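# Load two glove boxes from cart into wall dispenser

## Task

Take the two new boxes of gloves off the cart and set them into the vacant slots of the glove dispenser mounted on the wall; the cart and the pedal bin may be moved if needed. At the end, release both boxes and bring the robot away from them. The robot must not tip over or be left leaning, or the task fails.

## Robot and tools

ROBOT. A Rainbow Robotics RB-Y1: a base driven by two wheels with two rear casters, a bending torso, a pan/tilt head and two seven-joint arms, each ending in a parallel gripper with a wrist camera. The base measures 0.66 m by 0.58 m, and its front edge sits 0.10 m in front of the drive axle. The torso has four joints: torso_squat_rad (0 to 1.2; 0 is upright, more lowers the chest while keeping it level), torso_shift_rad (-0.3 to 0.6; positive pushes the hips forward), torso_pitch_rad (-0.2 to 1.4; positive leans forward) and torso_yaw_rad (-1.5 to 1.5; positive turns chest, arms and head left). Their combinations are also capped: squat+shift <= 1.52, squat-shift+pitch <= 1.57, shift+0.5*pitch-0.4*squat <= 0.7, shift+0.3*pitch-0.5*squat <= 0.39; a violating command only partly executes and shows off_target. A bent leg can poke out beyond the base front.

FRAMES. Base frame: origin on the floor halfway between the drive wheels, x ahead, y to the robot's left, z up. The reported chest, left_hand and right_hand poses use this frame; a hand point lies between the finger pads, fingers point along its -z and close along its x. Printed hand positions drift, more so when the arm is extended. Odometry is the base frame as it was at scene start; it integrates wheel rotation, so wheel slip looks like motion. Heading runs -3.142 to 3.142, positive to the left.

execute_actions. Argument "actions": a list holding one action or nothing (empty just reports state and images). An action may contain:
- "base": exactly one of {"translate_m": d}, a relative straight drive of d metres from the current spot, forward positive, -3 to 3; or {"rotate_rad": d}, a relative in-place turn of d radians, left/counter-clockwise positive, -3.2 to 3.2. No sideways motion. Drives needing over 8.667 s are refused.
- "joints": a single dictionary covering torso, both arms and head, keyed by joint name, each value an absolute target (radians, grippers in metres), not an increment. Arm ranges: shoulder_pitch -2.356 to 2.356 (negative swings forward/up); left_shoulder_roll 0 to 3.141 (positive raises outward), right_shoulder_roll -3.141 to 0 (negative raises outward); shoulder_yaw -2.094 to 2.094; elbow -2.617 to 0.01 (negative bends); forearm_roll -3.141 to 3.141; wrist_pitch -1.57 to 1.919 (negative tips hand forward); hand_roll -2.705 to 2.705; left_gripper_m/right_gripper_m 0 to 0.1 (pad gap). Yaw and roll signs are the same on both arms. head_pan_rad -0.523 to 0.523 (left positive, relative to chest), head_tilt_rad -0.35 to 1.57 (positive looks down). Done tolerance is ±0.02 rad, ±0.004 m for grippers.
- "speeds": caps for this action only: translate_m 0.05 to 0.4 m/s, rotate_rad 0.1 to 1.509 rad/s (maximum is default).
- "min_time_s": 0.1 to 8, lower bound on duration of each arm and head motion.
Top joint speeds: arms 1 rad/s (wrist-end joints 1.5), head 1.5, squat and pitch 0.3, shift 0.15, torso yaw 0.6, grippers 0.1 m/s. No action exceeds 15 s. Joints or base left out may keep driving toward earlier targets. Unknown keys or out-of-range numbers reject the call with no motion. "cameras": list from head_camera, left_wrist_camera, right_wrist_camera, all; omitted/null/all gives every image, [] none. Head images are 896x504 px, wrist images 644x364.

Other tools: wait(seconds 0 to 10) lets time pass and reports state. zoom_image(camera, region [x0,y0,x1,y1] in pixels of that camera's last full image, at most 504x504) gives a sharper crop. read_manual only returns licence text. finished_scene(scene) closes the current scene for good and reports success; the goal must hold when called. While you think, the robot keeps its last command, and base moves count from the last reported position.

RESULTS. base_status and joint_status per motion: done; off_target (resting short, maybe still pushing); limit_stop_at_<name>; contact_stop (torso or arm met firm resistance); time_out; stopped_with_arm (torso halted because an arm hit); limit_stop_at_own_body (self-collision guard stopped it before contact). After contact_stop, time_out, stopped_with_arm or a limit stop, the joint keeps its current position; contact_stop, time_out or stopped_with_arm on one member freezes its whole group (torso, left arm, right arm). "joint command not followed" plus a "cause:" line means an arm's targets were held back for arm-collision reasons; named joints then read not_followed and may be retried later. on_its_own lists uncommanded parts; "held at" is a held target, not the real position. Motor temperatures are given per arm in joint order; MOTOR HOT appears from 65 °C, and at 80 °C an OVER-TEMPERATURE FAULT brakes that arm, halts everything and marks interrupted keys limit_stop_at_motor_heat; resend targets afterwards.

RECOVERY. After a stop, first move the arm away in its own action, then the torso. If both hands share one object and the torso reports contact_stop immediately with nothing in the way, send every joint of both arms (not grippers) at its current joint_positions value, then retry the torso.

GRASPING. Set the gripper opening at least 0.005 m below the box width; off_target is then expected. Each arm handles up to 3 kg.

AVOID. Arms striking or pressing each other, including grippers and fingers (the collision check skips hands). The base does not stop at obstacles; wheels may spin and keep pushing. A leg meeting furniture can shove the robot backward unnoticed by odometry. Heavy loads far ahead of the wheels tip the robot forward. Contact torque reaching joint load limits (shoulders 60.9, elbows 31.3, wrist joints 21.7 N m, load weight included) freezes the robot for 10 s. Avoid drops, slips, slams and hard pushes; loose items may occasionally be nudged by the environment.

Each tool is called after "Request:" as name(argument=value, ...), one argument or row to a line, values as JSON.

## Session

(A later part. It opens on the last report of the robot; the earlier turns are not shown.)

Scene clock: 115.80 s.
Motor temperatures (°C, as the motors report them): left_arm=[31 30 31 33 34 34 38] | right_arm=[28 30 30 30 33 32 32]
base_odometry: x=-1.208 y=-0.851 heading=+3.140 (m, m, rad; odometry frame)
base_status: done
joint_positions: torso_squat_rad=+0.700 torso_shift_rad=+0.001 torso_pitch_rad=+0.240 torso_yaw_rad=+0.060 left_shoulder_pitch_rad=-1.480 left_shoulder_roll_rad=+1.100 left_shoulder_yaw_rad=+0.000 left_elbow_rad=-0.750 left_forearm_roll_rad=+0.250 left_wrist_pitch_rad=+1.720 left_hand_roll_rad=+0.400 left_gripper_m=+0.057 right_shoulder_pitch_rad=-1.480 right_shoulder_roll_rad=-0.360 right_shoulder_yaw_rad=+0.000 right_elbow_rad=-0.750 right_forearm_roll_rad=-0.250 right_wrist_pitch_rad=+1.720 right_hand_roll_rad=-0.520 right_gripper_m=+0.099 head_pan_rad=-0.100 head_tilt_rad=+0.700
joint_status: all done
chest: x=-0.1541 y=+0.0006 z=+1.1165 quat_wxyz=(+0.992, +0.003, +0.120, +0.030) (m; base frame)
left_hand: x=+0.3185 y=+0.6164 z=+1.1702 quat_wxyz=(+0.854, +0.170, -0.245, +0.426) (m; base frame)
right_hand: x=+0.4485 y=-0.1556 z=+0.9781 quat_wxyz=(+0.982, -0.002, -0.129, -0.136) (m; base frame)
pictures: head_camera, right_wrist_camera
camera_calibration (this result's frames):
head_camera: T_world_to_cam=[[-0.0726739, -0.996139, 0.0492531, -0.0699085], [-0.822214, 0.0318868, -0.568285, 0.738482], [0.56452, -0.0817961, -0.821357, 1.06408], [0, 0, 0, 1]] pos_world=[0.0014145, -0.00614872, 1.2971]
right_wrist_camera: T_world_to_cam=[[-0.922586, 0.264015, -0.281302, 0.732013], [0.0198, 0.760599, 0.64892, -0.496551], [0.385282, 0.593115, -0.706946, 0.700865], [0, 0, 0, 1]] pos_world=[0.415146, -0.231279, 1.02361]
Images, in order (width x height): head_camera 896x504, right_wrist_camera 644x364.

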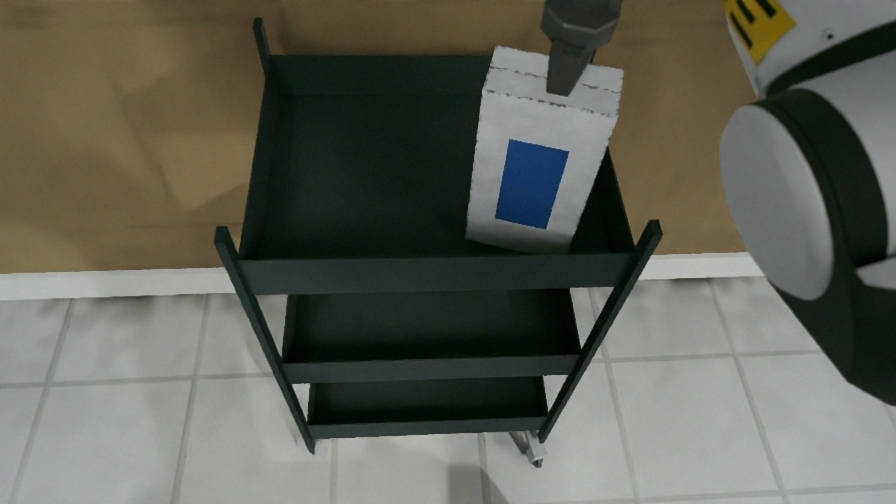

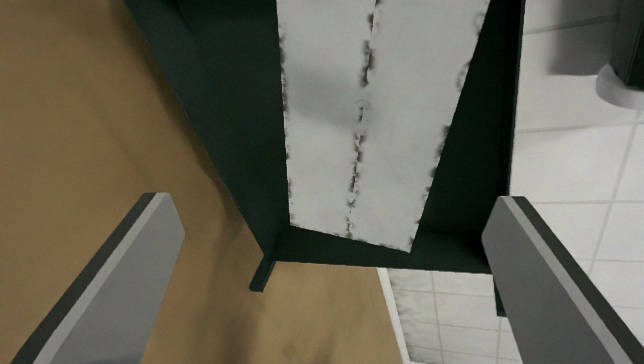

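Request:
execute_actions(
  actions=[
    {"base":{"translate_m":-0.018}},
  ],
  cameras=[],
)

Request:
execute_actions(
  actions=[
    {"joints":{"torso_squat_rad":0.85}},
  ],
  cameras=["head_camera","right_wrist_camera"],
)

Request:
execute_actions(
  actions=[
    {"joints":{"right_gripper_m":0.04}},
  ],
  cameras=[],
)

Request:
execute_actions(
  actions=[
    {"joints":{"torso_squat_rad":0.3}},
  ],
  cameras=["head_camera"],
)

Scene clock: 123.37 s.
Motor temperatures (°C, as the motors report them): left_arm=[31 30 31 33 34 34 38] | right_arm=[29 30 30 31 33 32 32]
base_odometry: x=-1.190 y=-0.851 heading=+3.140 (m, m, rad; odometry frame)
base_status: done
joint_positions: torso_squat_rad=+0.700 torso_shift_rad=+0.000 torso_pitch_rad=+0.240 torso_yaw_rad=+0.060 left_shoulder_pitch_rad=-1.480 left_shoulder_roll_rad=+1.100 left_shoulder_yaw_rad=+0.000 left_elbow_rad=-0.750 left_forearm_roll_rad=+0.250 left_wrist_pitch_rad=+1.720 left_hand_roll_rad=+0.400 left_gripper_m=+0.057 right_shoulder_pitch_rad=-1.480 right_shoulder_roll_rad=-0.360 right_shoulder_yaw_rad=+0.000 right_elbow_rad=-0.750 right_forearm_roll_rad=-0.250 right_wrist_pitch_rad=+1.720 right_hand_roll_rad=-0.520 right_gripper_m=+0.099 head_pan_rad=-0.100 head_tilt_rad=+0.700
joint_status: not commanded
chest: x=-0.1542 y=+0.0006 z=+1.1164 quat_wxyz=(+0.992, +0.003, +0.120, +0.030) (m; base frame)
left_hand: x=+0.3184 y=+0.6164 z=+1.1703 quat_wxyz=(+0.854, +0.170, -0.245, +0.426) (m; base frame)
right_hand: x=+0.4484 y=-0.1556 z=+0.9782 quat_wxyz=(+0.982, -0.002, -0.129, -0.136) (m; base frame)
pictures: none
No camera images: the call's "cameras" was empty. Leave "cameras" out to get every camera's image.

Scene clock: 124.67 s.
Motor temperatures (°C, as the motors report them): left_arm=[31 30 31 33 34 34 38] | right_arm=[29 30 30 31 33 32 32]
base_odometry: x=-1.190 y=-0.851 heading=+3.140 (m, m, rad; odometry frame)
base_status: not commanded
joint_positions: torso_squat_rad=+0.850 torso_shift_rad=+0.001 torso_pitch_rad=+0.240 torso_yaw_rad=+0.060 left_shoulder_pitch_rad=-1.480 left_shoulder_roll_rad=+1.100 left_shoulder_yaw_rad=+0.000 left_elbow_rad=-0.750 left_forearm_roll_rad=+0.250 left_wrist_pitch_rad=+1.720 left_hand_roll_rad=+0.400 left_gripper_m=+0.057 right_shoulder_pitch_rad=-1.480 right_shoulder_roll_rad=-0.360 right_shoulder_yaw_rad=+0.000 right_elbow_rad=-0.750 right_forearm_roll_rad=-0.250 right_wrist_pitch_rad=+1.720 right_hand_roll_rad=-0.520 right_gripper_m=+0.099 head_pan_rad=-0.100 head_tilt_rad=+0.700
joint_status: all done
chest: x=-0.1542 y=+0.0005 z=+1.0431 quat_wxyz=(+0.992, +0.003, +0.120, +0.030) (m; base frame)
left_hand: x=+0.3184 y=+0.6163 z=+1.0968 quat_wxyz=(+0.854, +0.170, -0.245, +0.426) (m; base frame)
right_hand: x=+0.4485 y=-0.1557 z=+0.9047 quat_wxyz=(+0.982, -0.002, -0.129, -0.136) (m; base frame)
pictures: head_camera, right_wrist_camera
camera_calibration (this result's frames):
head_camera: T_world_to_cam=[[-0.0726778, -0.996139, 0.0492537, -0.0663645], [-0.822205, 0.0318885, -0.568298, 0.696746], [0.564533, -0.0817992, -0.821348, 1.00381], [0, 0, 0, 1]] pos_world=[0.00136122, -0.00621551, 1.2237]
right_wrist_camera: T_world_to_cam=[[-0.922571, 0.264041, -0.281327, 0.711372], [0.0198062, 0.760602, 0.648916, -0.448866], [0.385319, 0.593099, -0.706939, 0.649033], [0, 0, 0, 1]] pos_world=[0.415097, -0.231364, 0.950232]
Images, in order (width x height): head_camera 896x504, right_wrist_camera 644x364.

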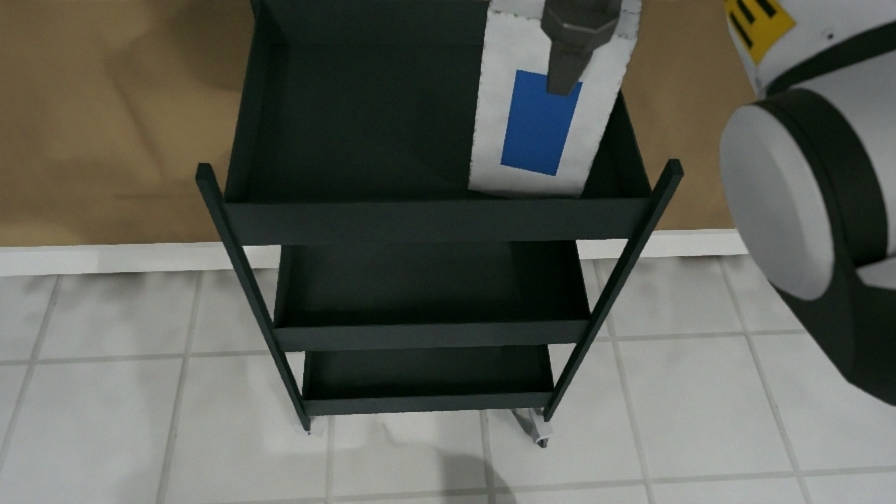

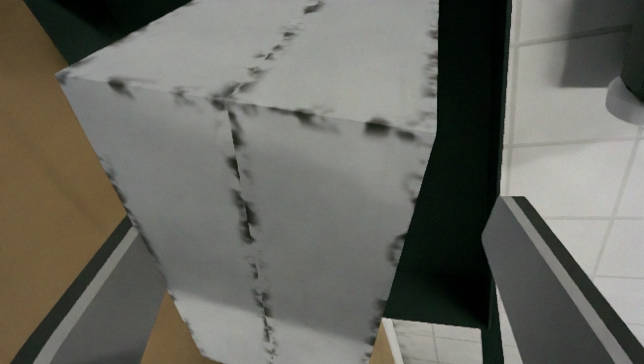

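Scene clock: 125.73 s.
Motor temperatures (°C, as the motors report them): left_arm=[31 30 31 33 34 34 38] | right_arm=[29 30 30 31 33 32 32]
base_odometry: x=-1.190 y=-0.851 heading=+3.140 (m, m, rad; odometry frame)
base_status: not commanded
joint_positions: torso_squat_rad=+0.850 torso_shift_rad=+0.001 torso_pitch_rad=+0.240 torso_yaw_rad=+0.060 left_shoulder_pitch_rad=-1.480 left_shoulder_roll_rad=+1.100 left_shoulder_yaw_rad=+0.000 left_elbow_rad=-0.750 left_forearm_roll_rad=+0.250 left_wrist_pitch_rad=+1.720 left_hand_roll_rad=+0.400 left_gripper_m=+0.057 right_shoulder_pitch_rad=-1.480 right_shoulder_roll_rad=-0.360 right_shoulder_yaw_rad=+0.000 right_elbow_rad=-0.750 right_forearm_roll_rad=-0.250 right_wrist_pitch_rad=+1.720 right_hand_roll_rad=-0.520 right_gripper_m=+0.060 head_pan_rad=-0.100 head_tilt_rad=+0.700
joint_status: right_gripper_m off_target (ended at +0.060, target +0.040)
chest: x=-0.1542 y=+0.0005 z=+1.0431 quat_wxyz=(+0.992, +0.003, +0.120, +0.030) (m; base frame)
left_hand: x=+0.3184 y=+0.6163 z=+1.0968 quat_wxyz=(+0.854, +0.170, -0.245, +0.426) (m; base frame)
right_hand: x=+0.4485 y=-0.1557 z=+0.9047 quat_wxyz=(+0.982, -0.002, -0.129, -0.136) (m; base frame)
pictures: none
No camera images: the call's "cameras" was empty. Leave "cameras" out to get every camera's image.

Scene clock: 128.47 s.
Motor temperatures (°C, as the motors report them): left_arm=[31 30 31 33 34 34 38] | right_arm=[29 30 30 31 33 32 32]
base_odometry: x=-1.190 y=-0.851 heading=+3.140 (m, m, rad; odometry frame)
base_status: not commanded
joint_positions: torso_squat_rad=+0.300 torso_shift_rad=+0.001 torso_pitch_rad=+0.241 torso_yaw_rad=+0.060 left_shoulder_pitch_rad=-1.480 left_shoulder_roll_rad=+1.100 left_shoulder_yaw_rad=+0.000 left_elbow_rad=-0.750 left_forearm_roll_rad=+0.250 left_wrist_pitch_rad=+1.720 left_hand_roll_rad=+0.400 left_gripper_m=+0.057 right_shoulder_pitch_rad=-1.479 right_shoulder_roll_rad=-0.360 right_shoulder_yaw_rad=+0.000 right_elbow_rad=-0.750 right_forearm_roll_rad=-0.250 right_wrist_pitch_rad=+1.720 right_hand_roll_rad=-0.520 right_gripper_m=+0.060 head_pan_rad=-0.100 head_tilt_rad=+0.700
joint_status: all done
chest: x=-0.1538 y=+0.0007 z=+1.2498 quat_wxyz=(+0.992, +0.003, +0.120, +0.030) (m; base frame)
left_hand: x=+0.3188 y=+0.6165 z=+1.3033 quat_wxyz=(+0.854, +0.171, -0.244, +0.426) (m; base frame)
right_hand: x=+0.4486 y=-0.1557 z=+1.1107 quat_wxyz=(+0.982, -0.002, -0.128, -0.136) (m; base frame)
pictures: head_camera
camera_calibration (this result's frames):
head_camera: T_world_to_cam=[[-0.0726545, -0.996138, 0.0492899, -0.0763719], [-0.822487, 0.0318893, -0.567889, 0.813949], [0.564124, -0.0818, -0.821628, 1.17367], [0, 0, 0, 1]] pos_world=[0.00182072, -0.00602737, 1.43031]
Images, in order (width x height): head_camera 896x504.

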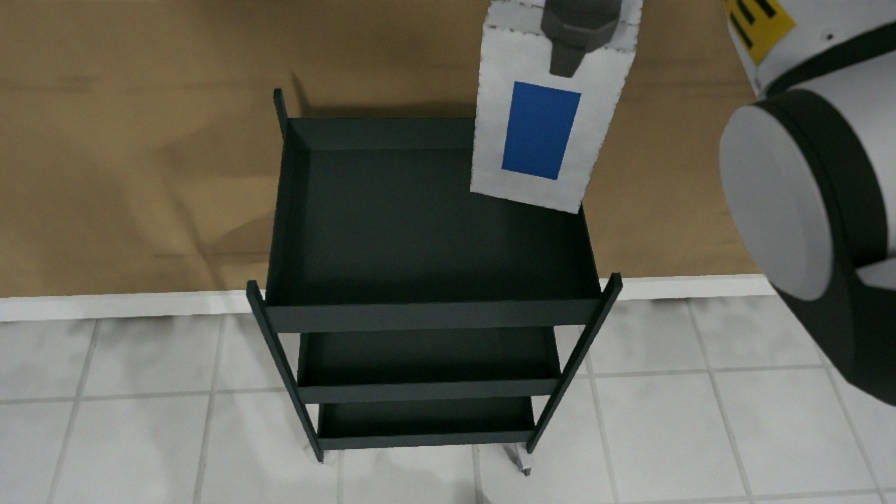

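Request:
execute_actions(
  actions=[
    {"base":{"translate_m":-0.5}},
  ],
  cameras=[],
)

Request:
execute_actions(
  actions=[
    {"base":{"rotate_rad":2.33},"speeds":{"rotate_rad":0.8}},
  ],
  cameras=[],
)

Request:
execute_actions(
  actions=[
    {"base":{"translate_m":2.0}},
  ],
  cameras=[],
)

Request:
execute_actions(
  actions=[
    {"base":{"rotate_rad":-0.76},"speeds":{"rotate_rad":0.6},"joints":{"head_tilt_rad":0.25,"head_pan_rad":-0.06,"right_shoulder_roll_rad":-1.1}},
  ],
  cameras=["head_camera"],
)

Scene clock: 142.63 s.
Motor temperatures (°C, as the motors report them): left_arm=[31 30 31 33 34 34 38] | right_arm=[30 30 30 31 33 32 32]
base_odometry: x=-0.690 y=-0.852 heading=+3.139 (m, m, rad; odometry frame)
base_status: done
joint_positions: torso_squat_rad=+0.300 torso_shift_rad=+0.001 torso_pitch_rad=+0.240 torso_yaw_rad=+0.060 left_shoulder_pitch_rad=-1.480 left_shoulder_roll_rad=+1.100 left_shoulder_yaw_rad=+0.000 left_elbow_rad=-0.750 left_forearm_roll_rad=+0.250 left_wrist_pitch_rad=+1.720 left_hand_roll_rad=+0.400 left_gripper_m=+0.057 right_shoulder_pitch_rad=-1.479 right_shoulder_roll_rad=-0.360 right_shoulder_yaw_rad=+0.000 right_elbow_rad=-0.750 right_forearm_roll_rad=-0.250 right_wrist_pitch_rad=+1.720 right_hand_roll_rad=-0.520 right_gripper_m=+0.060 head_pan_rad=-0.100 head_tilt_rad=+0.700
joint_status: not commanded
chest: x=-0.1540 y=+0.0007 z=+1.2498 quat_wxyz=(+0.992, +0.003, +0.120, +0.030) (m; base frame)
left_hand: x=+0.3186 y=+0.6165 z=+1.3035 quat_wxyz=(+0.854, +0.170, -0.245, +0.426) (m; base frame)
right_hand: x=+0.4484 y=-0.1557 z=+1.1108 quat_wxyz=(+0.982, -0.002, -0.128, -0.136) (m; base frame)
pictures: none
No camera images: the call's "cameras" was empty. Leave "cameras" out to get every camera's image.

Scene clock: 147.47 s.
Motor temperatures (°C, as the motors report them): left_arm=[31 30 31 33 34 34 38] | right_arm=[30 30 30 31 33 32 32]
base_odometry: x=-0.690 y=-0.852 heading=-0.814 (m, m, rad; odometry frame)
base_status: done
joint_positions: torso_squat_rad=+0.300 torso_shift_rad=+0.001 torso_pitch_rad=+0.240 torso_yaw_rad=+0.060 left_shoulder_pitch_rad=-1.480 left_shoulder_roll_rad=+1.100 left_shoulder_yaw_rad=+0.000 left_elbow_rad=-0.750 left_forearm_roll_rad=+0.250 left_wrist_pitch_rad=+1.720 left_hand_roll_rad=+0.400 left_gripper_m=+0.057 right_shoulder_pitch_rad=-1.479 right_shoulder_roll_rad=-0.360 right_shoulder_yaw_rad=+0.000 right_elbow_rad=-0.750 right_forearm_roll_rad=-0.250 right_wrist_pitch_rad=+1.720 right_hand_roll_rad=-0.520 right_gripper_m=+0.060 head_pan_rad=-0.100 head_tilt_rad=+0.700
joint_status: not commanded
chest: x=-0.1540 y=+0.0007 z=+1.2498 quat_wxyz=(+0.992, +0.003, +0.120, +0.030) (m; base frame)
left_hand: x=+0.3186 y=+0.6165 z=+1.3034 quat_wxyz=(+0.854, +0.170, -0.245, +0.426) (m; base frame)
right_hand: x=+0.4485 y=-0.1557 z=+1.1108 quat_wxyz=(+0.982, -0.002, -0.128, -0.136) (m; base frame)
pictures: none
No camera images: the call's "cameras" was empty. Leave "cameras" out to get every camera's image.

Scene clock: 153.97 s.
Motor temperatures (°C, as the motors report them): left_arm=[31 30 31 33 34 34 38] | right_arm=[31 30 30 31 33 32 32]
base_odometry: x=+0.682 y=-2.306 heading=-0.814 (m, m, rad; odometry frame)
base_status: done
joint_positions: torso_squat_rad=+0.300 torso_shift_rad=+0.001 torso_pitch_rad=+0.241 torso_yaw_rad=+0.060 left_shoulder_pitch_rad=-1.480 left_shoulder_roll_rad=+1.100 left_shoulder_yaw_rad=+0.000 left_elbow_rad=-0.750 left_forearm_roll_rad=+0.250 left_wrist_pitch_rad=+1.720 left_hand_roll_rad=+0.400 left_gripper_m=+0.057 right_shoulder_pitch_rad=-1.479 right_shoulder_roll_rad=-0.360 right_shoulder_yaw_rad=+0.000 right_elbow_rad=-0.750 right_forearm_roll_rad=-0.250 right_wrist_pitch_rad=+1.720 right_hand_roll_rad=-0.520 right_gripper_m=+0.060 head_pan_rad=-0.100 head_tilt_rad=+0.700
joint_status: not commanded
chest: x=-0.1538 y=+0.0007 z=+1.2498 quat_wxyz=(+0.992, +0.003, +0.120, +0.030) (m; base frame)
left_hand: x=+0.3188 y=+0.6165 z=+1.3033 quat_wxyz=(+0.854, +0.171, -0.244, +0.426) (m; base frame)
right_hand: x=+0.4486 y=-0.1557 z=+1.1106 quat_wxyz=(+0.982, -0.002, -0.128, -0.136) (m; base frame)
pictures: none
No camera images: the call's "cameras" was empty. Leave "cameras" out to get every camera's image.

Scene clock: 156.77 s.
Motor temperatures (°C, as the motors report them): left_arm=[31 30 31 33 34 34 38] | right_arm=[31 30 30 31 33 32 32]
base_odometry: x=+0.682 y=-2.306 heading=-1.574 (m, m, rad; odometry frame)
base_status: done
joint_positions: torso_squat_rad=+0.300 torso_shift_rad=+0.001 torso_pitch_rad=+0.240 torso_yaw_rad=+0.060 left_shoulder_pitch_rad=-1.480 left_shoulder_roll_rad=+1.100 left_shoulder_yaw_rad=+0.000 left_elbow_rad=-0.750 left_forearm_roll_rad=+0.250 left_wrist_pitch_rad=+1.720 left_hand_roll_rad=+0.400 left_gripper_m=+0.057 right_shoulder_pitch_rad=-1.479 right_shoulder_roll_rad=-1.100 right_shoulder_yaw_rad=+0.000 right_elbow_rad=-0.749 right_forearm_roll_rad=-0.250 right_wrist_pitch_rad=+1.720 right_hand_roll_rad=-0.520 right_gripper_m=+0.060 head_pan_rad=-0.060 head_tilt_rad=+0.250
joint_status: all done
chest: x=-0.1539 y=+0.0007 z=+1.2498 quat_wxyz=(+0.992, +0.003, +0.120, +0.030) (m; base frame)
left_hand: x=+0.3187 y=+0.6166 z=+1.3034 quat_wxyz=(+0.854, +0.171, -0.244, +0.426) (m; base frame)
right_hand: x=+0.3870 y=-0.5574 z=+1.2864 quat_wxyz=(+0.856, -0.129, -0.256, -0.431) (m; base frame)
pictures: head_camera
camera_calibration (this result's frames):
head_camera: T_world_to_cam=[[-0.0477649, -0.998635, 0.0211423, -0.0337583], [-0.494247, 0.0052357, -0.869306, 1.27551], [0.868008, -0.0519718, -0.493822, 0.727819], [0, 0, 0, 1]] pos_world=[-0.00295043, -0.00256431, 1.46893]
Images, in order (width x height): head_camera 896x504.

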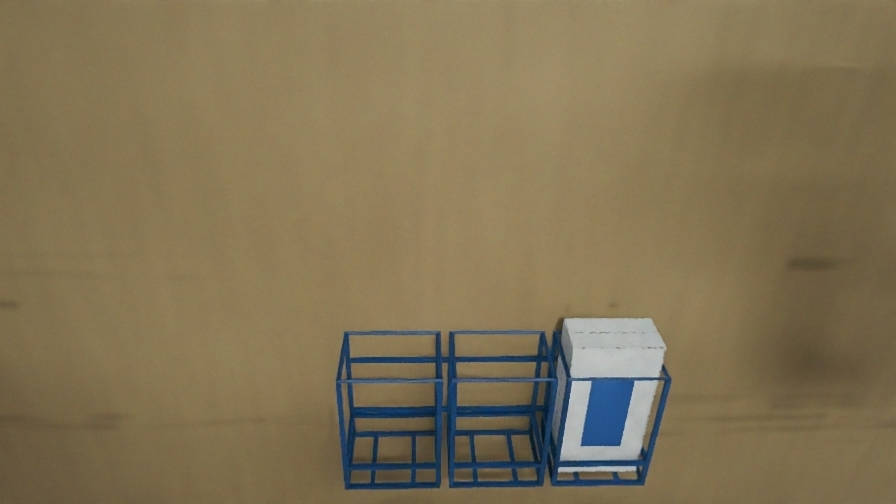

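Request:
execute_actions(
  actions=[
    {"joints":{"head_tilt_rad":0.62}},
  ],
  cameras=["head_camera"],
)

Scene clock: 165.43 s.
Motor temperatures (°C, as the motors report them): left_arm=[31 30 31 33 34 34 38] | right_arm=[31 30 30 32 33 32 32]
base_odometry: x=+0.682 y=-2.306 heading=-1.574 (m, m, rad; odometry frame)
base_status: not commanded
joint_positions: torso_squat_rad=+0.300 torso_shift_rad=+0.001 torso_pitch_rad=+0.240 torso_yaw_rad=+0.060 left_shoulder_pitch_rad=-1.480 left_shoulder_roll_rad=+1.100 left_shoulder_yaw_rad=+0.000 left_elbow_rad=-0.750 left_forearm_roll_rad=+0.250 left_wrist_pitch_rad=+1.720 left_hand_roll_rad=+0.400 left_gripper_m=+0.057 right_shoulder_pitch_rad=-1.479 right_shoulder_roll_rad=-1.100 right_shoulder_yaw_rad=+0.000 right_elbow_rad=-0.749 right_forearm_roll_rad=-0.250 right_wrist_pitch_rad=+1.720 right_hand_roll_rad=-0.520 right_gripper_m=+0.060 head_pan_rad=-0.060 head_tilt_rad=+0.620
joint_status: all done
chest: x=-0.1539 y=+0.0007 z=+1.2498 quat_wxyz=(+0.992, +0.003, +0.120, +0.030) (m; base frame)
left_hand: x=+0.3187 y=+0.6166 z=+1.3034 quat_wxyz=(+0.854, +0.171, -0.244, +0.426) (m; base frame)
right_hand: x=+0.3870 y=-0.5574 z=+1.2864 quat_wxyz=(+0.856, -0.129, -0.256, -0.431) (m; base frame)
pictures: head_camera
camera_calibration (this result's frames):
head_camera: T_world_to_cam=[[-0.0370123, -0.998631, 0.0369506, -0.0555915], [-0.775116, 0.00535092, -0.631796, 0.909913], [0.630734, -0.0520252, -0.774254, 1.11117], [0, 0, 0, 1]] pos_world=[0.00237589, -0.0025752, 1.43726]
Images, in order (width x height): head_camera 896x504.

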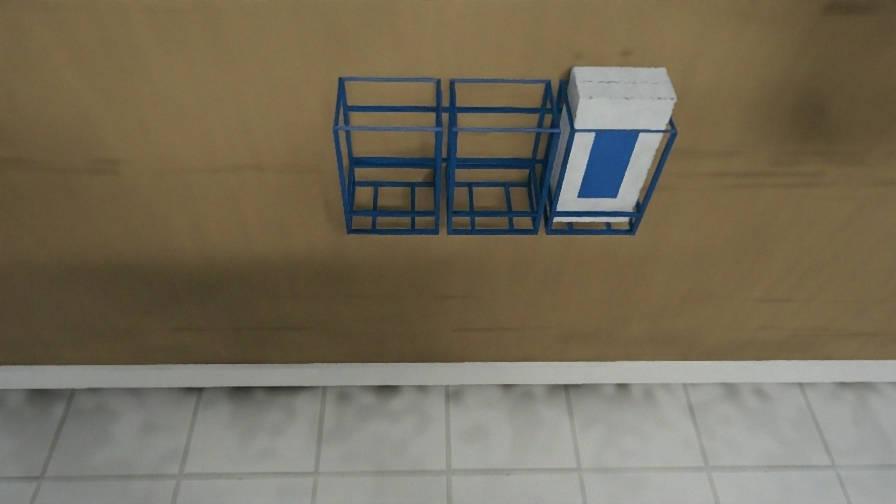

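Request:
execute_actions(
  actions=[
    {"joints":{"torso_squat_rad":0.0,"torso_yaw_rad":-0.26,"left_shoulder_roll_rad":0.36,"left_hand_roll_rad":0.44,"head_pan_rad":0.2,"head_tilt_rad":0.6},"base":{"translate_m":0.1},"min_time_s":2.5},
  ],
  cameras=["head_camera"],
)

Scene clock: 182.37 s.
Motor temperatures (°C, as the motors report them): left_arm=[31 30 31 33 34 34 38] | right_arm=[31 30 30 32 33 32 32]
base_odometry: x=+0.682 y=-2.406 heading=-1.574 (m, m, rad; odometry frame)
base_status: done
joint_positions: torso_squat_rad=+0.000 torso_shift_rad=+0.001 torso_pitch_rad=+0.240 torso_yaw_rad=-0.260 left_shoulder_pitch_rad=-1.480 left_shoulder_roll_rad=+0.361 left_shoulder_yaw_rad=+0.000 left_elbow_rad=-0.750 left_forearm_roll_rad=+0.250 left_wrist_pitch_rad=+1.720 left_hand_roll_rad=+0.440 left_gripper_m=+0.057 right_shoulder_pitch_rad=-1.479 right_shoulder_roll_rad=-1.100 right_shoulder_yaw_rad=+0.000 right_elbow_rad=-0.749 right_forearm_roll_rad=-0.250 right_wrist_pitch_rad=+1.720 right_hand_roll_rad=-0.520 right_gripper_m=+0.059 head_pan_rad=+0.200 head_tilt_rad=+0.600
joint_status: all done
chest: x=-0.1539 y=+0.0007 z=+1.2810 quat_wxyz=(+0.984, -0.016, +0.119, -0.129) (m; base frame)
left_hand: x=+0.4671 y=+0.0311 z=+1.1383 quat_wxyz=(+0.992, -0.030, -0.126, +0.004) (m; base frame)
right_hand: x=+0.1910 y=-0.6916 z=+1.3658 quat_wxyz=(+0.773, -0.200, -0.249, -0.548) (m; base frame)
pictures: head_camera
camera_calibration (this result's frames):
head_camera: T_world_to_cam=[[-0.0958517, -0.994121, 0.0503649, -0.0885003], [-0.760954, 0.0405641, -0.647536, 0.953783], [0.641686, -0.100393, -0.760368, 1.11589], [0, 0, 0, 1]] pos_world=[0.00124978, -0.0146417, 1.47056]
Images, in order (width x height): head_camera 896x504.

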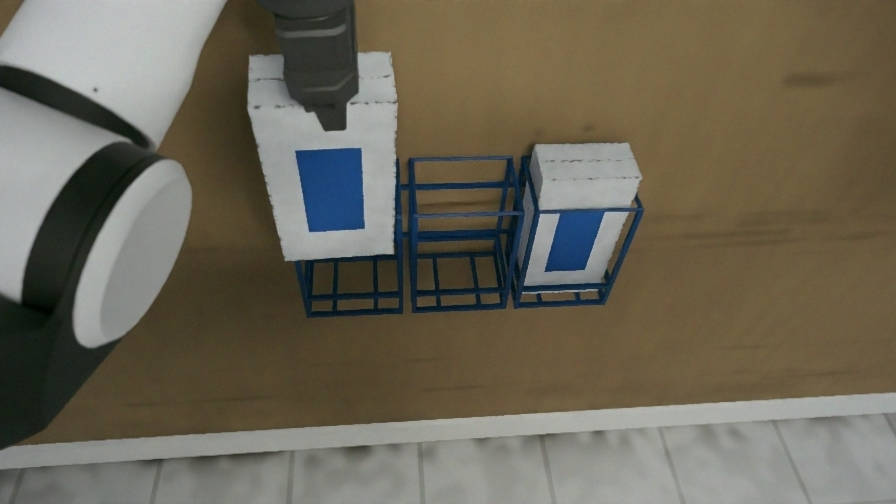

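Request:
execute_actions(
  actions=[
    {"base":{"translate_m":0.12},"speeds":{"translate_m":0.06},"joints":{"head_tilt_rad":0.75}},
  ],
  cameras=["head_camera","left_wrist_camera"],
)

Scene clock: 201.47 s.
Motor temperatures (°C, as the motors report them): left_arm=[32 30 31 34 35 53 38] | right_arm=[30 31 30 32 33 32 32]
TORQUE FAULT: left_wrist_pitch_rad reached its load limit. The robot stopped for 10 seconds, dropped its targets and accepts commands again. The stop added 9.5 s to the call and to motion_time.
base_odometry: x=+0.682 y=-2.523 heading=-1.575 (m, m, rad; odometry frame)
base_status: done
joint_positions: torso_squat_rad=+0.001 torso_shift_rad=-0.002 torso_pitch_rad=+0.236 torso_yaw_rad=-0.259 left_shoulder_pitch_rad=-1.477 left_shoulder_roll_rad=+0.354 left_shoulder_yaw_rad=+0.000 left_elbow_rad=-0.747 left_forearm_roll_rad=+0.252 left_wrist_pitch_rad=+1.729 left_hand_roll_rad=+0.440 left_gripper_m=+0.057 right_shoulder_pitch_rad=-1.479 right_shoulder_roll_rad=-1.099 right_shoulder_yaw_rad=+0.000 right_elbow_rad=-0.749 right_forearm_roll_rad=-0.250 right_wrist_pitch_rad=+1.720 right_hand_roll_rad=-0.520 right_gripper_m=+0.059 head_pan_rad=+0.200 head_tilt_rad=+0.750
joint_status: all done
chest: x=-0.1567 y=+0.0009 z=+1.2813 quat_wxyz=(+0.985, -0.015, +0.117, -0.129) (m; base frame)
left_hand: x=+0.4605 y=+0.0296 z=+1.1369 quat_wxyz=(+0.992, -0.029, -0.120, +0.002) (m; base frame)
right_hand: x=+0.1882 y=-0.6912 z=+1.3676 quat_wxyz=(+0.773, -0.198, -0.250, -0.548) (m; base frame)
pictures: head_camera, left_wrist_camera
camera_calibration (this result's frames):
head_camera: T_world_to_cam=[[-0.0897495, -0.994424, 0.0553715, -0.0954384], [-0.846774, 0.0469189, -0.529879, 0.77072], [0.524327, -0.0944436, -0.846264, 1.23455], [0, 0, 0, 1]] pos_world=[-0.00324737, -0.0144722, 1.45843]
left_wrist_camera: T_world_to_cam=[[0.968732, 0.00318392, 0.248089, -0.728142], [-0.172903, -0.708462, 0.684241, -0.652288], [0.17794, -0.705741, -0.68576, 0.808696], [0, 0, 0, 1]] pos_world=[0.448692, 0.110926, 1.18154]
Images, in order (width x height): head_camera 896x504, left_wrist_camera 644x364.

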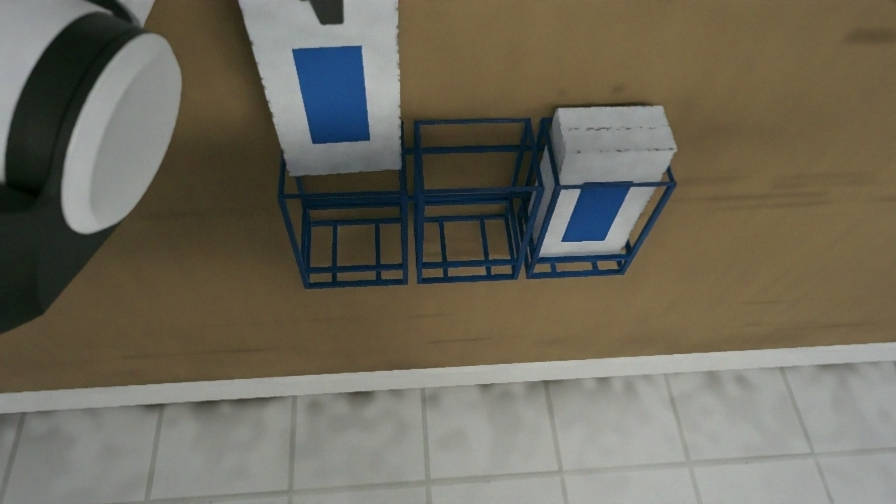

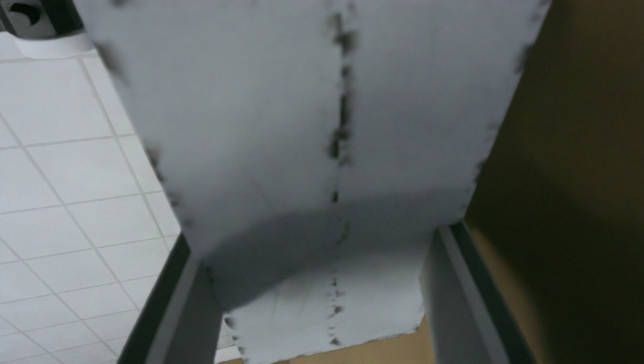

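Request:
execute_actions(
  actions=[
    {"base":{"translate_m":-0.025},"joints":{"torso_yaw_rad":-0.27,"left_shoulder_pitch_rad":-1.48,"left_shoulder_roll_rad":0.36,"left_shoulder_yaw_rad":0,"left_elbow_rad":-0.75,"left_forearm_roll_rad":0.25,"left_wrist_pitch_rad":1.72,"left_hand_roll_rad":0.45}},
  ],
  cameras=[],
)

Request:
execute_actions(
  actions=[
    {"joints":{"torso_squat_rad":0.35}},
  ],
  cameras=["head_camera"],
)

Scene clock: 218.33 s.
Motor temperatures (°C, as the motors report them): left_arm=[33 30 31 34 35 55 38] | right_arm=[30 31 30 32 33 32 32]
TORQUE FAULT: left_wrist_pitch_rad reached its load limit. The robot stopped for 10 seconds, dropped its targets and accepts commands again. The stop added 9.0 s to the call and to motion_time.
base_odometry: x=+0.682 y=-2.520 heading=-1.574 (m, m, rad; odometry frame)
base_status: translate_m torque_fault (by the wheels' count: -0.003 of -0.025)
joint_positions: torso_squat_rad=+0.001 torso_shift_rad=-0.003 torso_pitch_rad=+0.235 torso_yaw_rad=-0.266 left_shoulder_pitch_rad=-1.477 left_shoulder_roll_rad=+0.355 left_shoulder_yaw_rad=+0.000 left_elbow_rad=-0.748 left_forearm_roll_rad=+0.252 left_wrist_pitch_rad=+1.731 left_hand_roll_rad=+0.448 left_gripper_m=+0.057 right_shoulder_pitch_rad=-1.479 right_shoulder_roll_rad=-1.100 right_shoulder_yaw_rad=+0.000 right_elbow_rad=-0.749 right_forearm_roll_rad=-0.250 right_wrist_pitch_rad=+1.720 right_hand_roll_rad=-0.520 right_gripper_m=+0.059 head_pan_rad=+0.200 head_tilt_rad=+0.750
joint_status: left_forearm_roll_rad contact_stop (moved +0.000 of -0.002); left_wrist_pitch_rad contact_stop (moved +0.001 of -0.009); the others done
chest: x=-0.1581 y=+0.0006 z=+1.2815 quat_wxyz=(+0.984, -0.016, +0.116, -0.132) (m; base frame)
left_hand: x=+0.4596 y=+0.0260 z=+1.1382 quat_wxyz=(+0.992, -0.029, -0.120, +0.003) (m; base frame)
right_hand: x=+0.1823 y=-0.6935 z=+1.3691 quat_wxyz=(+0.771, -0.199, -0.251, -0.551) (m; base frame)
pictures: none
No camera images: the call's "cameras" was empty. Leave "cameras" out to get every camera's image.

not run: a stop came earlier in this reply.

Back off with base only.

Request:
execute_actions(
  actions=[
    {"base":{"translate_m":-0.035}},
  ],
  cameras=["head_camera"],
)

Scene clock: 221.37 s.
Motor temperatures (°C, as the motors report them): left_arm=[33 30 31 34 35 53 38] | right_arm=[30 31 30 32 33 32 32]
base_odometry: x=+0.682 y=-2.485 heading=-1.574 (m, m, rad; odometry frame)
base_status: done
joint_positions: torso_squat_rad=+0.001 torso_shift_rad=-0.002 torso_pitch_rad=+0.235 torso_yaw_rad=-0.266 left_shoulder_pitch_rad=-1.477 left_shoulder_roll_rad=+0.356 left_shoulder_yaw_rad=+0.000 left_elbow_rad=-0.748 left_forearm_roll_rad=+0.251 left_wrist_pitch_rad=+1.730 left_hand_roll_rad=+0.448 left_gripper_m=+0.057 right_shoulder_pitch_rad=-1.479 right_shoulder_roll_rad=-1.100 right_shoulder_yaw_rad=+0.000 right_elbow_rad=-0.749 right_forearm_roll_rad=-0.250 right_wrist_pitch_rad=+1.720 right_hand_roll_rad=-0.520 right_gripper_m=+0.059 head_pan_rad=+0.200 head_tilt_rad=+0.750
joint_status: not commanded
chest: x=-0.1576 y=+0.0006 z=+1.2814 quat_wxyz=(+0.984, -0.016, +0.116, -0.132) (m; base frame)
left_hand: x=+0.4604 y=+0.0262 z=+1.1382 quat_wxyz=(+0.992, -0.029, -0.121, +0.004) (m; base frame)
right_hand: x=+0.1828 y=-0.6936 z=+1.3688 quat_wxyz=(+0.771, -0.199, -0.251, -0.551) (m; base frame)
pictures: head_camera
camera_calibration (this result's frames):
head_camera: T_world_to_cam=[[-0.0961478, -0.993768, 0.0563994, -0.0980969], [-0.845886, 0.0517128, -0.53085, 0.771446], [0.524625, -0.0987476, -0.845587, 1.23421], [0, 0, 0, 1]] pos_world=[-0.00437596, -0.0155037, 1.45869]
Images, in order (width x height): head_camera 896x504.

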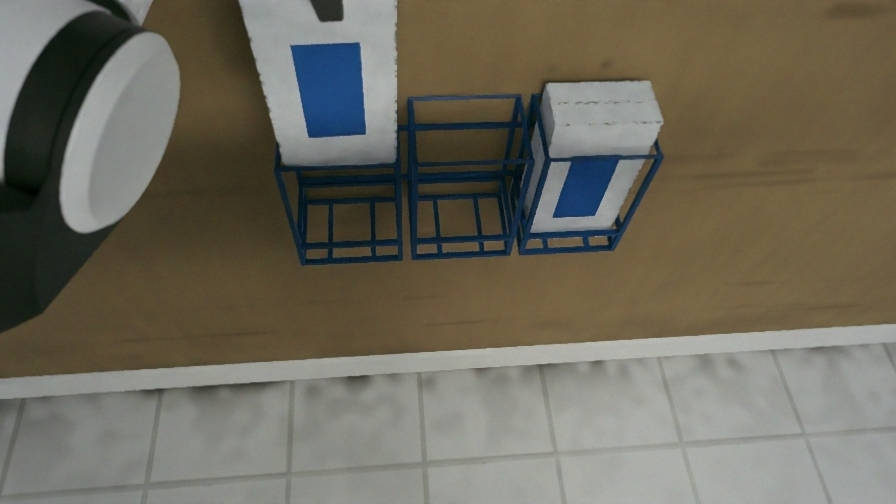

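Request:
execute_actions(
  actions=[
    {"base":{"translate_m":0.02},"speeds":{"translate_m":0.05},"joints":{"torso_yaw_rad":-0.27,"left_shoulder_pitch_rad":-1.48,"left_shoulder_roll_rad":0.36,"left_elbow_rad":-0.75,"left_forearm_roll_rad":0.25,"left_wrist_pitch_rad":1.72,"left_hand_roll_rad":0.45}},
  ],
  cameras=[],
)

Request:
execute_actions(
  actions=[
    {"joints":{"torso_squat_rad":0.4}},
  ],
  cameras=["head_camera"],
)

Scene clock: 231.07 s.
Motor temperatures (°C, as the motors report them): left_arm=[33 30 31 34 34 47 38] | right_arm=[30 31 30 32 33 32 32]
base_odometry: x=+0.682 y=-2.505 heading=-1.574 (m, m, rad; odometry frame)
base_status: done
joint_positions: torso_squat_rad=+0.001 torso_shift_rad=-0.002 torso_pitch_rad=+0.235 torso_yaw_rad=-0.270 left_shoulder_pitch_rad=-1.479 left_shoulder_roll_rad=+0.360 left_shoulder_yaw_rad=+0.000 left_elbow_rad=-0.750 left_forearm_roll_rad=+0.250 left_wrist_pitch_rad=+1.720 left_hand_roll_rad=+0.450 left_gripper_m=+0.057 right_shoulder_pitch_rad=-1.479 right_shoulder_roll_rad=-1.099 right_shoulder_yaw_rad=+0.000 right_elbow_rad=-0.749 right_forearm_roll_rad=-0.250 right_wrist_pitch_rad=+1.720 right_hand_roll_rad=-0.520 right_gripper_m=+0.059 head_pan_rad=+0.200 head_tilt_rad=+0.750
joint_status: all done
chest: x=-0.1575 y=+0.0006 z=+1.2814 quat_wxyz=(+0.984, -0.016, +0.116, -0.134) (m; base frame)
left_hand: x=+0.4641 y=+0.0244 z=+1.1410 quat_wxyz=(+0.991, -0.032, -0.128, +0.004) (m; base frame)
right_hand: x=+0.1803 y=-0.6947 z=+1.3694 quat_wxyz=(+0.770, -0.200, -0.250, -0.552) (m; base frame)
pictures: none
No camera images: the call's "cameras" was empty. Leave "cameras" out to get every camera's image.

Scene clock: 233.27 s.
Motor temperatures (°C, as the motors report them): left_arm=[33 30 31 34 34 46 38] | right_arm=[30 31 30 32 33 32 32]
base_odometry: x=+0.682 y=-2.505 heading=-1.574 (m, m, rad; odometry frame)
base_status: not commanded
joint_positions: torso_squat_rad=+0.400 torso_shift_rad=-0.002 torso_pitch_rad=+0.235 torso_yaw_rad=-0.270 left_shoulder_pitch_rad=-1.479 left_shoulder_roll_rad=+0.360 left_shoulder_yaw_rad=+0.000 left_elbow_rad=-0.750 left_forearm_roll_rad=+0.250 left_wrist_pitch_rad=+1.720 left_hand_roll_rad=+0.450 left_gripper_m=+0.057 right_shoulder_pitch_rad=-1.479 right_shoulder_roll_rad=-1.099 right_shoulder_yaw_rad=+0.000 right_elbow_rad=-0.749 right_forearm_roll_rad=-0.250 right_wrist_pitch_rad=+1.720 right_hand_roll_rad=-0.520 right_gripper_m=+0.059 head_pan_rad=+0.200 head_tilt_rad=+0.750
joint_status: all done
chest: x=-0.1574 y=+0.0006 z=+1.2262 quat_wxyz=(+0.984, -0.016, +0.116, -0.134) (m; base frame)
left_hand: x=+0.4642 y=+0.0244 z=+1.0859 quat_wxyz=(+0.991, -0.032, -0.128, +0.004) (m; base frame)
right_hand: x=+0.1803 y=-0.6948 z=+1.3142 quat_wxyz=(+0.770, -0.200, -0.250, -0.552) (m; base frame)
pictures: head_camera
camera_calibration (this result's frames):
head_camera: T_world_to_cam=[[-0.0999816, -0.993337, 0.0573258, -0.0967526], [-0.845702, 0.0544854, -0.530866, 0.742303], [0.524205, -0.101557, -0.845515, 1.18726], [0, 0, 0, 1]] pos_world=[-0.00427518, -0.0159773, 1.40346]
Images, in order (width x height): head_camera 896x504.

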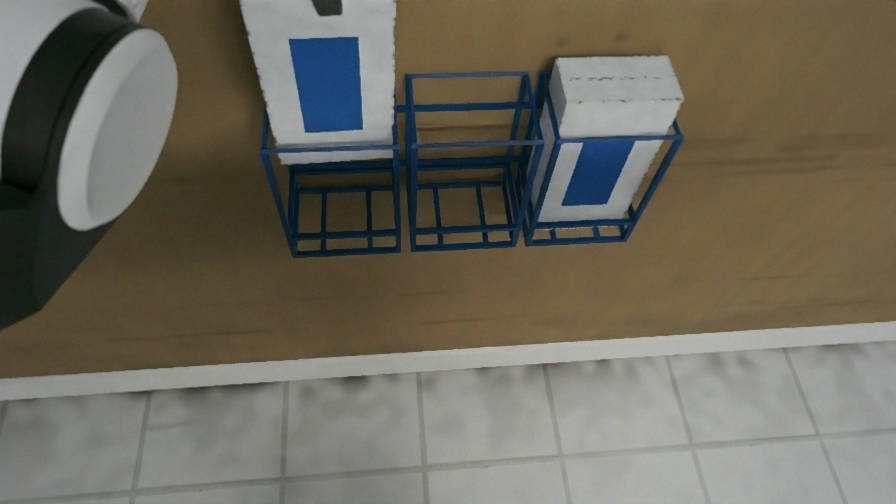

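Inside. Continue; grasp z was 0.903, target about 0.915.

Request:
execute_actions(
  actions=[
    {"joints":{"torso_squat_rad":0.7}},
  ],
  cameras=["head_camera"],
)

Request:
execute_actions(
  actions=[
    {"joints":{"torso_squat_rad":0.8}},
  ],
  cameras=["head_camera"],
)

Scene clock: 237.90 s.
Motor temperatures (°C, as the motors report them): left_arm=[33 30 31 34 34 44 38] | right_arm=[30 31 30 32 33 32 32]
base_odometry: x=+0.682 y=-2.505 heading=-1.574 (m, m, rad; odometry frame)
base_status: not commanded
joint_positions: torso_squat_rad=+0.700 torso_shift_rad=-0.002 torso_pitch_rad=+0.235 torso_yaw_rad=-0.270 left_shoulder_pitch_rad=-1.479 left_shoulder_roll_rad=+0.360 left_shoulder_yaw_rad=+0.000 left_elbow_rad=-0.750 left_forearm_roll_rad=+0.250 left_wrist_pitch_rad=+1.720 left_hand_roll_rad=+0.450 left_gripper_m=+0.057 right_shoulder_pitch_rad=-1.479 right_shoulder_roll_rad=-1.099 right_shoulder_yaw_rad=+0.000 right_elbow_rad=-0.749 right_forearm_roll_rad=-0.250 right_wrist_pitch_rad=+1.720 right_hand_roll_rad=-0.520 right_gripper_m=+0.059 head_pan_rad=+0.200 head_tilt_rad=+0.750
joint_status: all done
chest: x=-0.1572 y=+0.0005 z=+1.1168 quat_wxyz=(+0.984, -0.016, +0.116, -0.134) (m; base frame)
left_hand: x=+0.4645 y=+0.0245 z=+0.9767 quat_wxyz=(+0.991, -0.032, -0.128, +0.004) (m; base frame)
right_hand: x=+0.1805 y=-0.6949 z=+1.2049 quat_wxyz=(+0.770, -0.200, -0.250, -0.552) (m; base frame)
pictures: head_camera
camera_calibration (this result's frames):
head_camera: T_world_to_cam=[[-0.0999902, -0.993337, 0.0573106, -0.0905465], [-0.845625, 0.054486, -0.530989, 0.684556], [0.524328, -0.101557, -0.845438, 1.09465], [0, 0, 0, 1]] pos_world=[-0.00413022, -0.0160727, 1.29414]
Images, in order (width x height): head_camera 896x504.

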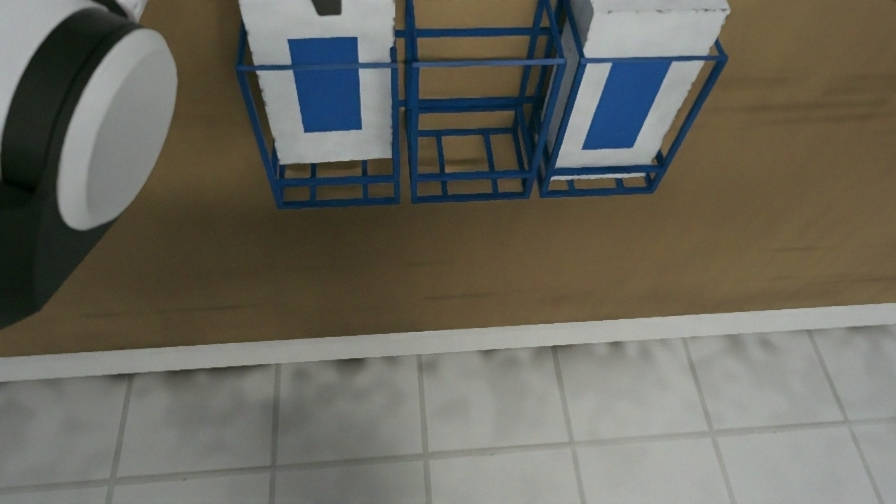

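Scene clock: 239.00 s.
Motor temperatures (°C, as the motors report them): left_arm=[33 30 31 34 34 44 38] | right_arm=[30 31 30 32 33 32 32]
base_odometry: x=+0.682 y=-2.505 heading=-1.574 (m, m, rad; odometry frame)
base_status: not commanded
joint_positions: torso_squat_rad=+0.800 torso_shift_rad=-0.003 torso_pitch_rad=+0.233 torso_yaw_rad=-0.270 left_shoulder_pitch_rad=-1.484 left_shoulder_roll_rad=+0.362 left_shoulder_yaw_rad=+0.000 left_elbow_rad=-0.752 left_forearm_roll_rad=+0.250 left_wrist_pitch_rad=+1.720 left_hand_roll_rad=+0.450 left_gripper_m=+0.057 right_shoulder_pitch_rad=-1.479 right_shoulder_roll_rad=-1.099 right_shoulder_yaw_rad=+0.000 right_elbow_rad=-0.749 right_forearm_roll_rad=-0.250 right_wrist_pitch_rad=+1.720 right_hand_roll_rad=-0.520 right_gripper_m=+0.059 head_pan_rad=+0.200 head_tilt_rad=+0.750
joint_status: all done
chest: x=-0.1579 y=+0.0005 z=+1.0692 quat_wxyz=(+0.984, -0.016, +0.115, -0.134) (m; base frame)
left_hand: x=+0.4654 y=+0.0244 z=+0.9337 quat_wxyz=(+0.991, -0.033, -0.132, +0.004) (m; base frame)
right_hand: x=+0.1798 y=-0.6949 z=+1.1578 quat_wxyz=(+0.770, -0.200, -0.251, -0.552) (m; base frame)
pictures: head_camera
camera_calibration (this result's frames):
head_camera: T_world_to_cam=[[-0.0999816, -0.993348, 0.0571203, -0.0877198], [-0.84475, 0.0544112, -0.532388, 0.660318], [0.525739, -0.101481, -0.844571, 1.05401], [0, 0, 0, 1]] pos_world=[-0.00510078, -0.0161027, 1.24674]
Images, in order (width x height): head_camera 896x504.

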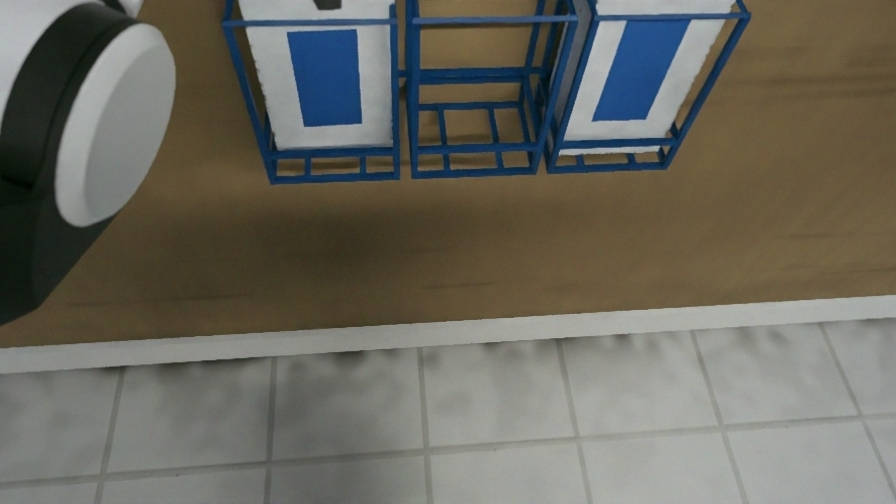

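Request:
execute_actions(
  actions=[
    {"joints":{"left_gripper_m":0.1,"torso_squat_rad":0.77}},
  ],
  cameras=[],
)

Request:
execute_actions(
  actions=[
    {"joints":{"torso_squat_rad":0.0}},
  ],
  cameras=[],
)

Request:
execute_actions(
  actions=[
    {"base":{"translate_m":-0.13},"joints":{"left_shoulder_roll_rad":1.1}},
  ],
  cameras=[],
)

Request:
execute_actions(
  actions=[
    {"joints":{"torso_yaw_rad":0.125,"right_shoulder_pitch_rad":-1.48,"right_shoulder_roll_rad":-0.36,"right_hand_roll_rad":-0.305,"head_pan_rad":-0.1,"head_tilt_rad":0.65},"min_time_s":2},
  ],
  cameras=["head_camera"],
)

Scene clock: 252.40 s.
Motor temperatures (°C, as the motors report them): left_arm=[32 30 31 33 34 40 38] | right_arm=[30 31 30 32 33 32 32]
base_odometry: x=+0.682 y=-2.505 heading=-1.574 (m, m, rad; odometry frame)
base_status: not commanded
joint_positions: torso_squat_rad=+0.770 torso_shift_rad=-0.003 torso_pitch_rad=+0.235 torso_yaw_rad=-0.270 left_shoulder_pitch_rad=-1.480 left_shoulder_roll_rad=+0.360 left_shoulder_yaw_rad=+0.000 left_elbow_rad=-0.750 left_forearm_roll_rad=+0.250 left_wrist_pitch_rad=+1.721 left_hand_roll_rad=+0.450 left_gripper_m=+0.099 right_shoulder_pitch_rad=-1.479 right_shoulder_roll_rad=-1.099 right_shoulder_yaw_rad=+0.000 right_elbow_rad=-0.749 right_forearm_roll_rad=-0.250 right_wrist_pitch_rad=+1.720 right_hand_roll_rad=-0.520 right_gripper_m=+0.059 head_pan_rad=+0.200 head_tilt_rad=+0.750
joint_status: all done
chest: x=-0.1572 y=+0.0005 z=+1.0839 quat_wxyz=(+0.984, -0.016, +0.116, -0.134) (m; base frame)
left_hand: x=+0.4644 y=+0.0242 z=+0.9443 quat_wxyz=(+0.991, -0.032, -0.128, +0.004) (m; base frame)
right_hand: x=+0.1806 y=-0.6949 z=+1.1720 quat_wxyz=(+0.770, -0.200, -0.251, -0.552) (m; base frame)
pictures: none
No camera images: the call's "cameras" was empty. Leave "cameras" out to get every camera's image.

Scene clock: 255.93 s.
Motor temperatures (°C, as the motors report them): left_arm=[32 30 31 33 34 39 38] | right_arm=[30 31 30 32 33 32 32]
base_odometry: x=+0.682 y=-2.505 heading=-1.574 (m, m, rad; odometry frame)
base_status: not commanded
joint_positions: torso_squat_rad=+0.000 torso_shift_rad=-0.002 torso_pitch_rad=+0.235 torso_yaw_rad=-0.270 left_shoulder_pitch_rad=-1.479 left_shoulder_roll_rad=+0.359 left_shoulder_yaw_rad=+0.000 left_elbow_rad=-0.749 left_forearm_roll_rad=+0.250 left_wrist_pitch_rad=+1.721 left_hand_roll_rad=+0.450 left_gripper_m=+0.100 right_shoulder_pitch_rad=-1.479 right_shoulder_roll_rad=-1.099 right_shoulder_yaw_rad=+0.000 right_elbow_rad=-0.749 right_forearm_roll_rad=-0.250 right_wrist_pitch_rad=+1.720 right_hand_roll_rad=-0.520 right_gripper_m=+0.059 head_pan_rad=+0.200 head_tilt_rad=+0.750
joint_status: all done
chest: x=-0.1576 y=+0.0006 z=+1.2814 quat_wxyz=(+0.984, -0.016, +0.116, -0.134) (m; base frame)
left_hand: x=+0.4638 y=+0.0243 z=+1.1410 quat_wxyz=(+0.991, -0.032, -0.127, +0.004) (m; base frame)
right_hand: x=+0.1802 y=-0.6947 z=+1.3694 quat_wxyz=(+0.770, -0.200, -0.250, -0.552) (m; base frame)
pictures: none
No camera images: the call's "cameras" was empty. Leave "cameras" out to get every camera's image.

Scene clock: 257.87 s.
Motor temperatures (°C, as the motors report them): left_arm=[32 30 31 33 34 39 38] | right_arm=[30 31 30 32 33 32 32]
base_odometry: x=+0.682 y=-2.376 heading=-1.573 (m, m, rad; odometry frame)
base_status: done
joint_positions: torso_squat_rad=+0.000 torso_shift_rad=-0.002 torso_pitch_rad=+0.235 torso_yaw_rad=-0.270 left_shoulder_pitch_rad=-1.478 left_shoulder_roll_rad=+0.469 left_shoulder_yaw_rad=+0.000 left_elbow_rad=-0.748 left_forearm_roll_rad=+0.254 left_wrist_pitch_rad=+1.725 left_hand_roll_rad=+0.450 left_gripper_m=+0.100 right_shoulder_pitch_rad=-1.479 right_shoulder_roll_rad=-1.100 right_shoulder_yaw_rad=+0.000 right_elbow_rad=-0.749 right_forearm_roll_rad=-0.250 right_wrist_pitch_rad=+1.720 right_hand_roll_rad=-0.520 right_gripper_m=+0.059 head_pan_rad=+0.200 head_tilt_rad=+0.750
joint_status: left_shoulder_roll_rad contact_stop (moved +0.110 of +0.741)
on_its_own: left_shoulder_roll_rad is held at +0.469, not at your +1.100, since a contact_stop
chest: x=-0.1577 y=+0.0006 z=+1.2814 quat_wxyz=(+0.984, -0.016, +0.116, -0.134) (m; base frame)
left_hand: x=+0.4855 y=+0.0848 z=+1.1571 quat_wxyz=(+0.988, -0.014, -0.144, +0.051) (m; base frame)
right_hand: x=+0.1800 y=-0.6948 z=+1.3696 quat_wxyz=(+0.770, -0.200, -0.251, -0.552) (m; base frame)
pictures: none
No camera images: the call's "cameras" was empty. Leave "cameras" out to get every camera's image.

not run: a stop came earlier in this reply.


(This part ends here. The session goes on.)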